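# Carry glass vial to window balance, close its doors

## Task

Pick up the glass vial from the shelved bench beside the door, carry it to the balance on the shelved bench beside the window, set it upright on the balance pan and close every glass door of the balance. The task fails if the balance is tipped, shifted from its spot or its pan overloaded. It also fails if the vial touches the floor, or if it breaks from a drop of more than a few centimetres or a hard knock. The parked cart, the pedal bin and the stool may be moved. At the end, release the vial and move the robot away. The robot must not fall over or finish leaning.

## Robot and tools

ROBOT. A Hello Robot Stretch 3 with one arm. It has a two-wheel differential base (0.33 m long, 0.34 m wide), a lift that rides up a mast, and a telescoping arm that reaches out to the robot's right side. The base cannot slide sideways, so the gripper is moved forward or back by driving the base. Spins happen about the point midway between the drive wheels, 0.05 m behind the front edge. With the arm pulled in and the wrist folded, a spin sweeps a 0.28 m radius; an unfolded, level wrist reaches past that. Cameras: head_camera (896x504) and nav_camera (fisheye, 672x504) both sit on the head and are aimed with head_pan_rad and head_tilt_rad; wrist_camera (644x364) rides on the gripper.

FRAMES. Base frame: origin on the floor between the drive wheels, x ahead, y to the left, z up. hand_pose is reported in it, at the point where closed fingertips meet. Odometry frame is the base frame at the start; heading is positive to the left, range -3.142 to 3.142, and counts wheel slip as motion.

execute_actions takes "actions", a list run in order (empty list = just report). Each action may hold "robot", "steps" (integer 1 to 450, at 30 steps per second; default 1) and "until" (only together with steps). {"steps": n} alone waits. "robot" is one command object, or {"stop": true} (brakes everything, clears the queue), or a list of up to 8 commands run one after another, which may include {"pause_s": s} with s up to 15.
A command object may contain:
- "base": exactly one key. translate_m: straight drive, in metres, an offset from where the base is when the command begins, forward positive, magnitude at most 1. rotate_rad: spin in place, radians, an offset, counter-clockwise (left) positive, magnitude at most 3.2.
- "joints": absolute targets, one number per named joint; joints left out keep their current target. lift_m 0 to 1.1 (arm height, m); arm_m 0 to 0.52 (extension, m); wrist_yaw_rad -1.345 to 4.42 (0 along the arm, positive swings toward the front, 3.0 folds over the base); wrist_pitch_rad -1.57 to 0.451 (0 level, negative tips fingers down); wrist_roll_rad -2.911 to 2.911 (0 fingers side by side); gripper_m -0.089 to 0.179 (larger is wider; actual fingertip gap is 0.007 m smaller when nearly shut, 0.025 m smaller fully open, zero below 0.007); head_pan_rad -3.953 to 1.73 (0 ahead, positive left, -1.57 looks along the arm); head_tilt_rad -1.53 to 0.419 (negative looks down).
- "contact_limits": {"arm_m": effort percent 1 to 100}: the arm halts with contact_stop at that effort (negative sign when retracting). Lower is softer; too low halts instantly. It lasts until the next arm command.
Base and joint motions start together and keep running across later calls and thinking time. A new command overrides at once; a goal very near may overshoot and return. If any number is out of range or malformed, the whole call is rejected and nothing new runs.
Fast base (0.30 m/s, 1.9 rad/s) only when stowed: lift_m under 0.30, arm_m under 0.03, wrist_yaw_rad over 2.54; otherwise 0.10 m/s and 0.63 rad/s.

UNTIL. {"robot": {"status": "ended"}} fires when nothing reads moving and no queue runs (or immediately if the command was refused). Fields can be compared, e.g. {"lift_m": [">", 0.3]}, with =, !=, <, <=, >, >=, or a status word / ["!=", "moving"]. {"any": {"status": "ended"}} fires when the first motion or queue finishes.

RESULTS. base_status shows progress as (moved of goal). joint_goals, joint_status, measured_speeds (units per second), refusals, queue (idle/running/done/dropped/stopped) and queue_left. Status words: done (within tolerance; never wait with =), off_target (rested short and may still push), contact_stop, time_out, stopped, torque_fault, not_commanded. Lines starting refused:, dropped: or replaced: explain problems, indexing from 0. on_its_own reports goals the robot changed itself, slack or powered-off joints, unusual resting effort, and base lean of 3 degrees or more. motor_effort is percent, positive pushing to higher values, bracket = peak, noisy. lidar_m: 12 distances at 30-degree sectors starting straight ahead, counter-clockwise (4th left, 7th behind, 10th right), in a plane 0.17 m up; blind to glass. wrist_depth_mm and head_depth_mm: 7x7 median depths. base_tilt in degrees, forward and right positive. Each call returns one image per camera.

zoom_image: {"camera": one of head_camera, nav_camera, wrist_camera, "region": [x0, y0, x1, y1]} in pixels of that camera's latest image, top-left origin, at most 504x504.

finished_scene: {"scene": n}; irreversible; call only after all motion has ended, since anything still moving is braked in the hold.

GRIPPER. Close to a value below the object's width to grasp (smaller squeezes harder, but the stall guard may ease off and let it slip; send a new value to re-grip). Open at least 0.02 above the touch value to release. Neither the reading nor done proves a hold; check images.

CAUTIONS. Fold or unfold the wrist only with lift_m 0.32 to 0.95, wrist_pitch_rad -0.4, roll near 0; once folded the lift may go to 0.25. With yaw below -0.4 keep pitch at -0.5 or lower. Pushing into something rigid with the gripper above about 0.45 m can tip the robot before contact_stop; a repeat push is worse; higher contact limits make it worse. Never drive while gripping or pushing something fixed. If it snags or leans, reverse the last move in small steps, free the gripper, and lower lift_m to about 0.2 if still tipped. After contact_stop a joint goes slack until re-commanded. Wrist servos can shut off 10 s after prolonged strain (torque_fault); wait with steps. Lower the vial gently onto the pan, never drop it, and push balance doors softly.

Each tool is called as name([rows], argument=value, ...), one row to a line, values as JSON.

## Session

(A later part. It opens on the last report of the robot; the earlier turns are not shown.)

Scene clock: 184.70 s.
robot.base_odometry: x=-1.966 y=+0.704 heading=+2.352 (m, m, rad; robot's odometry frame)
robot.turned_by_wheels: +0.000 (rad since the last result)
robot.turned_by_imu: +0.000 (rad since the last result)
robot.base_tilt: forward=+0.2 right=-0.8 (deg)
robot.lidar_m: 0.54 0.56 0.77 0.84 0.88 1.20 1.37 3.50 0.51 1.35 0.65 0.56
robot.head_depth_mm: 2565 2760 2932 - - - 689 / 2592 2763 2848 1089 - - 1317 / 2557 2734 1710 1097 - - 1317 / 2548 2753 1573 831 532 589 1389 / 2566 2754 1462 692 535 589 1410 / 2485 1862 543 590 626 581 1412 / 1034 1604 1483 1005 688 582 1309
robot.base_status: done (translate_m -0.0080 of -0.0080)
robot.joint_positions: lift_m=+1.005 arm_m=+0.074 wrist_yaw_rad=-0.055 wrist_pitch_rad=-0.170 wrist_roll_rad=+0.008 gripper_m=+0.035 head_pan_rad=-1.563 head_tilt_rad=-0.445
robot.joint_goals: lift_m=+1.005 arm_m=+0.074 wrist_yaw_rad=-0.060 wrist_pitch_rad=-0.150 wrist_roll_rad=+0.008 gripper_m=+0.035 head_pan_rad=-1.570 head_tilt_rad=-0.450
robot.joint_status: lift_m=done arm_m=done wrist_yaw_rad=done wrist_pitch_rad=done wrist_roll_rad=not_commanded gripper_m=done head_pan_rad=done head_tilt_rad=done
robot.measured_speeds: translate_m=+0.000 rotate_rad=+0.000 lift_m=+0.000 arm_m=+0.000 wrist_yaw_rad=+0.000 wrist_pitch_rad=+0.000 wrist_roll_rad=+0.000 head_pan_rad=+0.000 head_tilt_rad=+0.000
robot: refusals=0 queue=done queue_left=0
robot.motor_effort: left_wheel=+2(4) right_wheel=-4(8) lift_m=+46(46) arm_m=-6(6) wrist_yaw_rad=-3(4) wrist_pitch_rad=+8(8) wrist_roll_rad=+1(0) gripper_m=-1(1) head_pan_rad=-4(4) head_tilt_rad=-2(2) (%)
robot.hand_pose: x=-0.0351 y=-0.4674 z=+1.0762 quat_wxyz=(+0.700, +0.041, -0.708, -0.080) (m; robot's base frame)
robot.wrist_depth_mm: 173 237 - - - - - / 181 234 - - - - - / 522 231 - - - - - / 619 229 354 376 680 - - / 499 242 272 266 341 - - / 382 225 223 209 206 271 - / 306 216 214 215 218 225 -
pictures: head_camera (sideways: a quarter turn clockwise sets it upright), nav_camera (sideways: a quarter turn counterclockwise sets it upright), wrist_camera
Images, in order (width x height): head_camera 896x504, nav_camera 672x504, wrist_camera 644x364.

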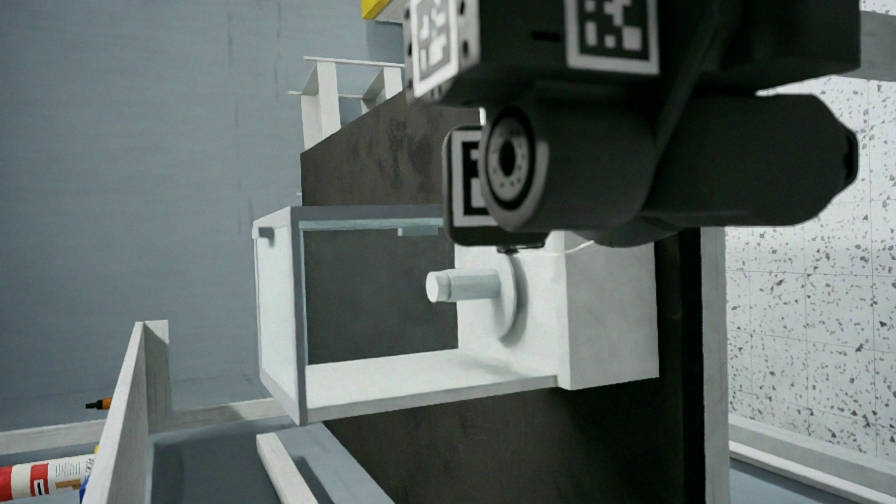

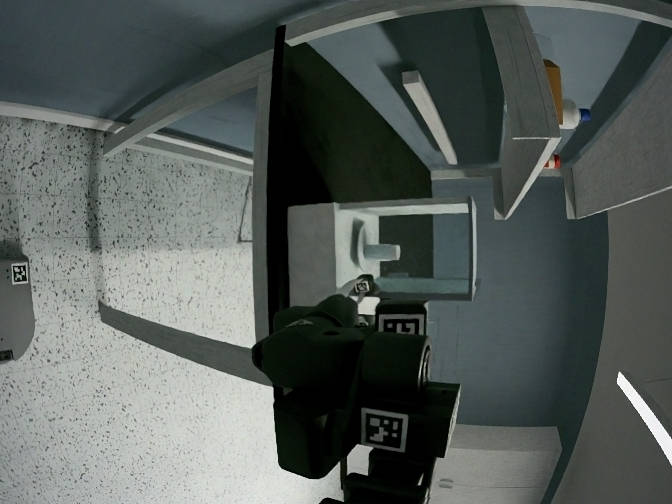

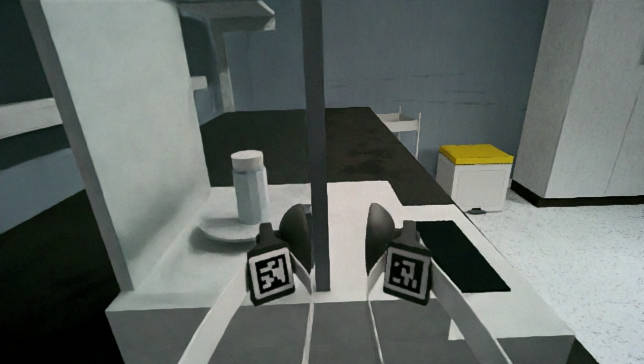

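No stop felt yet; a bit more.

execute_actions([
  {"robot":{"base":{"translate_m":-0.004}},"steps":450,"until":{"robot":{"status":"ended"}}},
])

execute_actions([
  {"robot":[{"base":{"translate_m":0.01}},{"joints":{"arm_m":0.0}},{"base":{"translate_m":-0.1}}],"steps":450,"until":{"robot":{"status":"ended"}}},
])

Scene clock: 187.10 s.
robot.base_odometry: x=-1.963 y=+0.701 heading=+2.352 (m, m, rad; robot's odometry frame)
robot.turned_by_wheels: +0.000 (rad since the last result)
robot.turned_by_imu: +0.000 (rad since the last result)
robot.base_tilt: forward=+0.2 right=-0.7 (deg)
robot.lidar_m: 0.55 0.57 0.78 0.84 0.88 1.20 1.37 3.50 0.51 1.35 0.66 0.57
robot.head_depth_mm: 2563 2770 2957 - - - 688 / 2560 2768 2910 1086 - - 1313 / 2570 2760 1725 1103 - - 1313 / 2537 2736 1577 684 535 587 1398 / 2572 2743 1449 980 536 590 1409 / 2490 2029 557 599 602 580 1412 / 1028 1623 1502 1010 686 582 1320
robot.base_status: done (translate_m -0.0040 of -0.0040)
robot.joint_positions: lift_m=+1.005 arm_m=+0.074 wrist_yaw_rad=-0.050 wrist_pitch_rad=-0.170 wrist_roll_rad=+0.008 gripper_m=+0.035 head_pan_rad=-1.563 head_tilt_rad=-0.445
robot.joint_goals: lift_m=+1.005 arm_m=+0.074 wrist_yaw_rad=-0.060 wrist_pitch_rad=-0.150 wrist_roll_rad=+0.008 gripper_m=+0.035 head_pan_rad=-1.570 head_tilt_rad=-0.450
robot.joint_status: lift_m=done arm_m=done wrist_yaw_rad=done wrist_pitch_rad=done wrist_roll_rad=not_commanded gripper_m=done head_pan_rad=done head_tilt_rad=done
robot.measured_speeds: translate_m=+0.000 rotate_rad=+0.000 lift_m=+0.000 arm_m=+0.000 wrist_yaw_rad=+0.000 wrist_pitch_rad=+0.000 wrist_roll_rad=+0.000 head_pan_rad=+0.000 head_tilt_rad=+0.000
robot: refusals=0 queue=done queue_left=0
robot.motor_effort: left_wheel=+3(4) right_wheel=-6(7) lift_m=+47(46) arm_m=-6(6) wrist_yaw_rad=-7(7) wrist_pitch_rad=+8(8) wrist_roll_rad=+0(1) gripper_m=-2(3) head_pan_rad=-5(6) head_tilt_rad=-2(2) (%)
robot.hand_pose: x=-0.0340 y=-0.4674 z=+1.0762 quat_wxyz=(+0.700, +0.042, -0.708, -0.078) (m; robot's base frame)
robot.wrist_depth_mm: 175 240 - - - - - / 184 239 - - - - - / 512 235 - - - - - / 613 231 325 368 687 - - / 501 232 275 253 341 - - / 378 225 223 210 206 271 - / 306 215 215 215 216 225 -
pictures: head_camera (sideways: a quarter turn clockwise sets it upright), nav_camera (sideways: a quarter turn counterclockwise sets it upright), wrist_camera
Images, in order (width x height): head_camera 896x504, nav_camera 672x504, wrist_camera 644x364.

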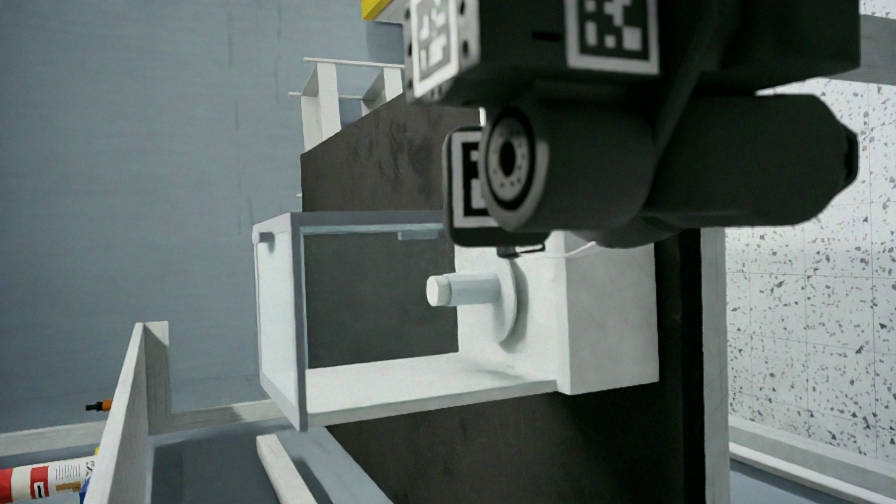

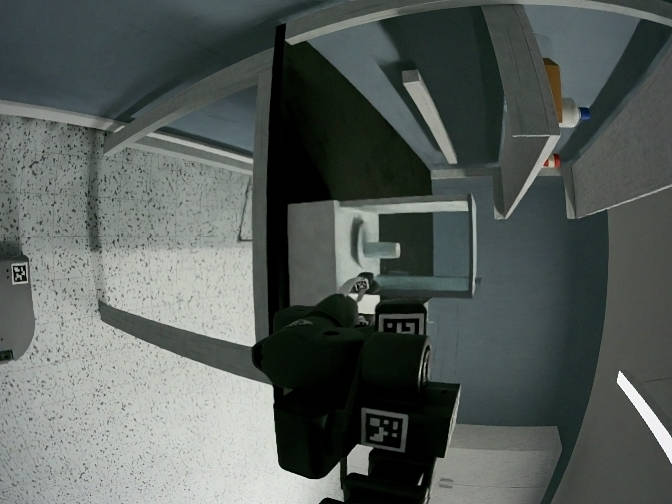

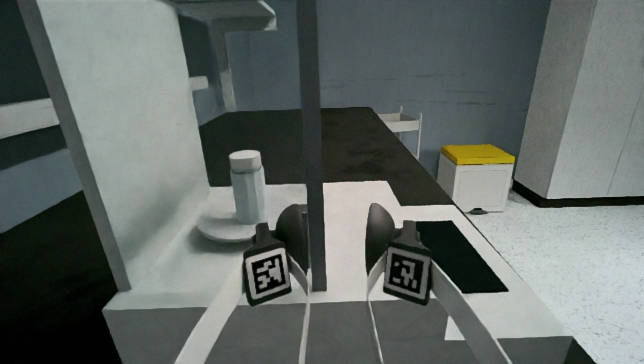

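Scene clock: 192.83 s.
robot.base_odometry: x=-1.900 y=+0.637 heading=+2.352 (m, m, rad; robot's odometry frame)
robot.turned_by_wheels: +0.000 (rad since the last result)
robot.turned_by_imu: -0.001 (rad since the last result)
robot.base_tilt: forward=+0.3 right=-0.6 (deg)
robot.lidar_m: 0.64 0.66 0.87 0.84 0.88 1.20 1.28 3.49 2.63 0.49 0.73 0.66
robot.head_depth_mm: 2572 2768 2914 2855 2317 - - / 2549 2746 2970 2767 762 - - / 2554 2747 2875 960 - - - / 2591 2750 1755 974 536 587 1367 / 2560 2740 1317 678 532 554 1396 / 2535 2619 1476 989 536 557 1416 / 1740 1805 606 595 534 561 1377
robot.base_status: done (translate_m -0.1000 of -0.1000)
robot.joint_positions: lift_m=+1.005 arm_m=+0.001 wrist_yaw_rad=-0.058 wrist_pitch_rad=-0.170 wrist_roll_rad=+0.008 gripper_m=+0.035 head_pan_rad=-1.563 head_tilt_rad=-0.445
robot.joint_goals: lift_m=+1.005 arm_m=+0.000 wrist_yaw_rad=-0.060 wrist_pitch_rad=-0.150 wrist_roll_rad=+0.008 gripper_m=+0.035 head_pan_rad=-1.570 head_tilt_rad=-0.450
robot.joint_status: lift_m=done arm_m=done wrist_yaw_rad=done wrist_pitch_rad=done wrist_roll_rad=not_commanded gripper_m=done head_pan_rad=done head_tilt_rad=done
robot.measured_speeds: translate_m=+0.000 rotate_rad=+0.000 lift_m=+0.000 arm_m=+0.000 wrist_yaw_rad=+0.000 wrist_pitch_rad=+0.000 wrist_roll_rad=+0.000 head_pan_rad=+0.000 head_tilt_rad=+0.000
robot: refusals=0 queue=done queue_left=0
robot.motor_effort: left_wheel=+2(7) right_wheel=-1(6) lift_m=+46(46) arm_m=-6(6) wrist_yaw_rad=-1(7) wrist_pitch_rad=+8(8) wrist_roll_rad=+0(0) gripper_m=+0(3) head_pan_rad=-5(5) head_tilt_rad=-2(2) (%)
robot.hand_pose: x=-0.0360 y=-0.3940 z=+1.0762 quat_wxyz=(+0.700, +0.039, -0.709, -0.081) (m; robot's base frame)
robot.wrist_depth_mm: 279 376 - - - - - / 277 402 - - - - - / 274 367 - - - - - / 302 343 378 467 - - - / 445 294 282 349 - - - / 355 287 287 297 316 - - / 305 300 297 294 292 - -
pictures: head_camera (sideways: a quarter turn clockwise sets it upright), nav_camera (sideways: a quarter turn counterclockwise sets it upright), wrist_camera
Images, in order (width x height): head_camera 896x504, nav_camera 672x504, wrist_camera 644x364.

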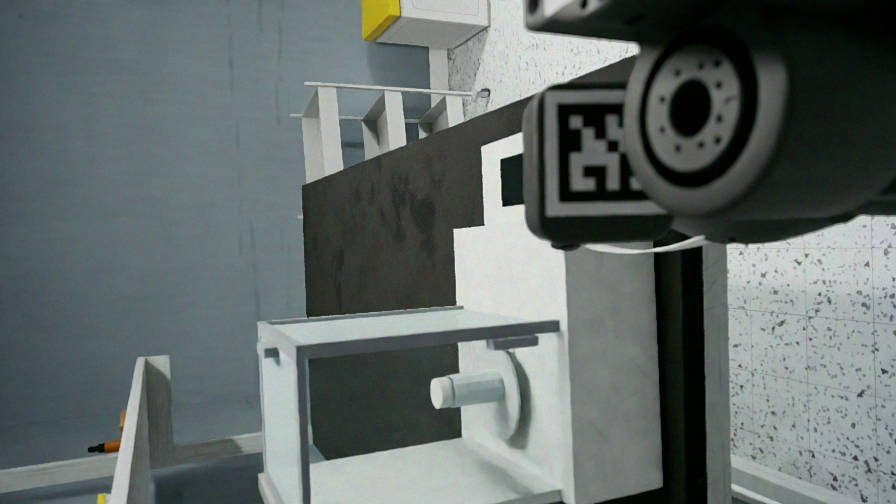

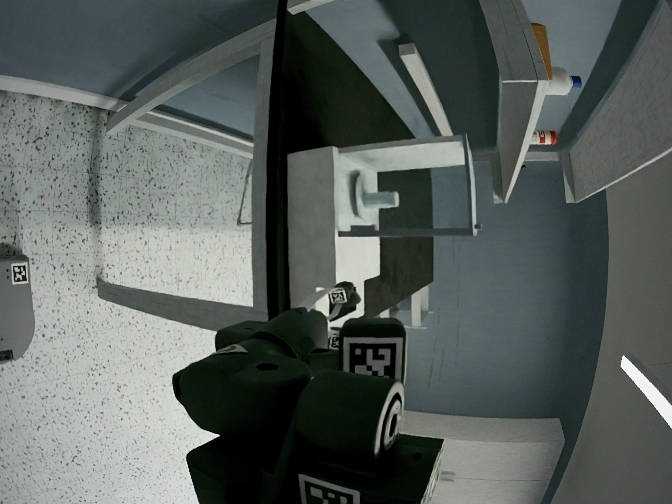

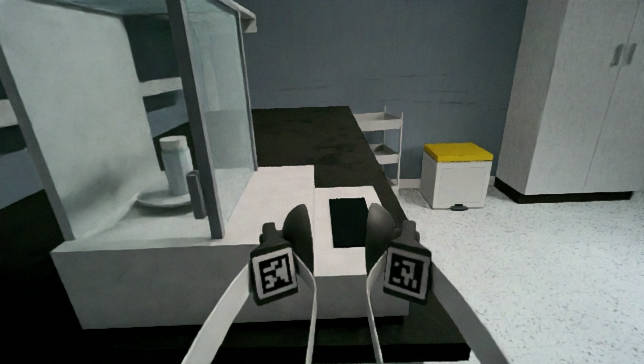

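Move a bit more clear, then finish.

execute_actions([
  {"robot":{"base":{"translate_m":-0.25}},"steps":450,"until":{"robot":{"status":"ended"}}},
])

finished_scene(scene=1)

Scene clock: 197.60 s.
robot.base_odometry: x=-1.724 y=+0.459 heading=+2.352 (m, m, rad; robot's odometry frame)
robot.turned_by_wheels: +0.000 (rad since the last result)
robot.turned_by_imu: -0.001 (rad since the last result)
robot.base_tilt: forward=+0.3 right=-0.7 (deg)
robot.lidar_m: 0.89 0.92 0.87 0.84 0.88 1.04 1.03 3.62 2.56 0.50 0.51 0.92
robot.head_depth_mm: 2614 2734 2928 2689 2337 - - / 2579 2769 2940 2908 2522 - - / 2575 2777 2905 2918 - - - / 2534 2712 2882 2798 2285 1736 1362 / 2552 2712 1799 1047 783 1679 1364 / 2548 2783 1827 997 624 577 664 / 2543 2540 1887 1006 577 561 1413
robot.base_status: done (translate_m -0.2500 of -0.2500)
robot.joint_positions: lift_m=+1.005 arm_m=+0.001 wrist_yaw_rad=-0.058 wrist_pitch_rad=-0.170 wrist_roll_rad=+0.008 gripper_m=+0.035 head_pan_rad=-1.563 head_tilt_rad=-0.445
robot.joint_goals: lift_m=+1.005 arm_m=+0.000 wrist_yaw_rad=-0.060 wrist_pitch_rad=-0.150 wrist_roll_rad=+0.008 gripper_m=+0.035 head_pan_rad=-1.570 head_tilt_rad=-0.450
robot.joint_status: lift_m=done arm_m=done wrist_yaw_rad=done wrist_pitch_rad=done wrist_roll_rad=not_commanded gripper_m=done head_pan_rad=done head_tilt_rad=done
robot.measured_speeds: translate_m=+0.000 rotate_rad=+0.000 lift_m=+0.000 arm_m=+0.000 wrist_yaw_rad=+0.000 wrist_pitch_rad=+0.000 wrist_roll_rad=+0.000 head_pan_rad=+0.000 head_tilt_rad=+0.000
robot: refusals=0 queue=done queue_left=0
robot.motor_effort: left_wheel=+2(2) right_wheel=-1(6) lift_m=+46(46) arm_m=-6(5) wrist_yaw_rad=-1(1) wrist_pitch_rad=+8(8) wrist_roll_rad=+0(0) gripper_m=+0(0) head_pan_rad=-5(4) head_tilt_rad=-2(2) (%)
robot.hand_pose: x=-0.0360 y=-0.3940 z=+1.0762 quat_wxyz=(+0.700, +0.039, -0.709, -0.081) (m; robot's base frame)
robot.wrist_depth_mm: - - - - - - - / 981 - - - - - - / 994 - - - - - - / 442 650 690 - - - - / 320 364 454 - - - - / 291 300 387 - - - - / 303 303 - - - - -
pictures: head_camera (sideways: a quarter turn clockwise sets it upright), nav_camera (sideways: a quarter turn counterclockwise sets it upright), wrist_camera
Images, in order (width x height): head_camera 896x504, nav_camera 672x504, wrist_camera 644x364.

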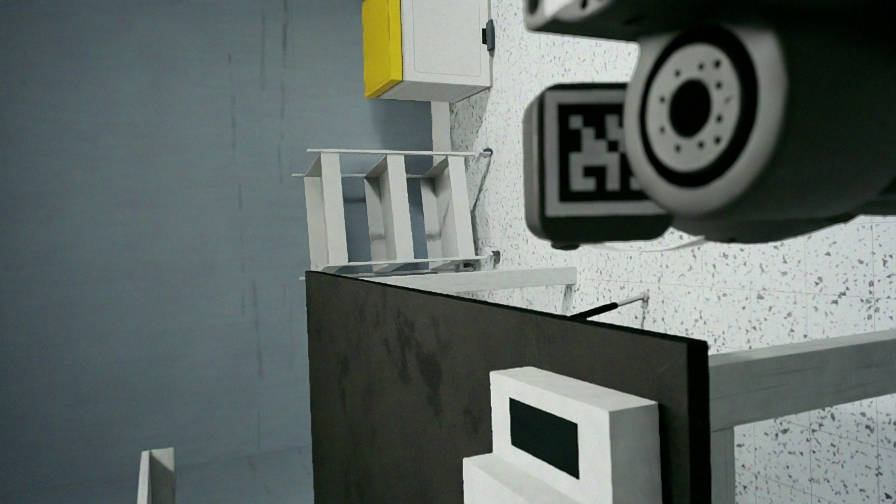

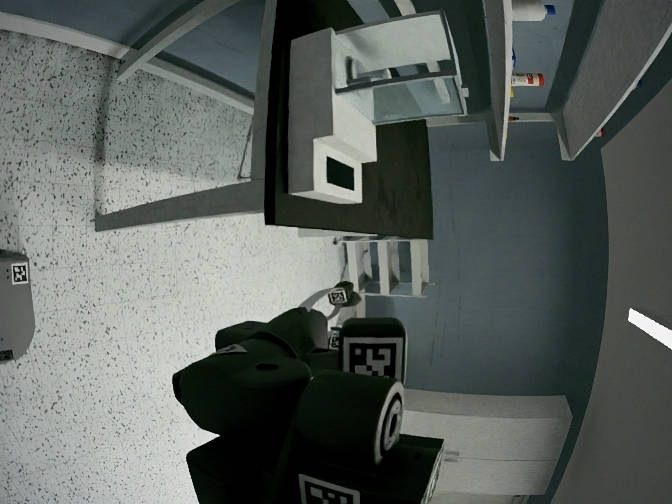

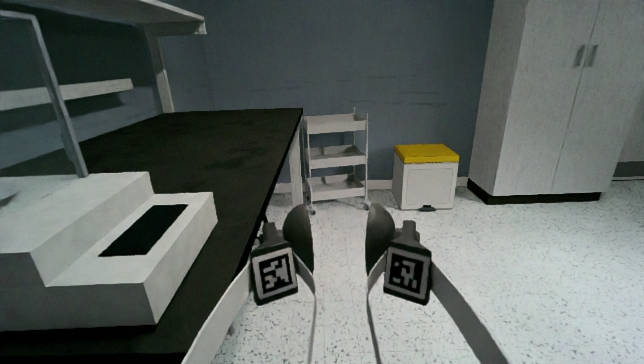

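The scene is finished: the task was done.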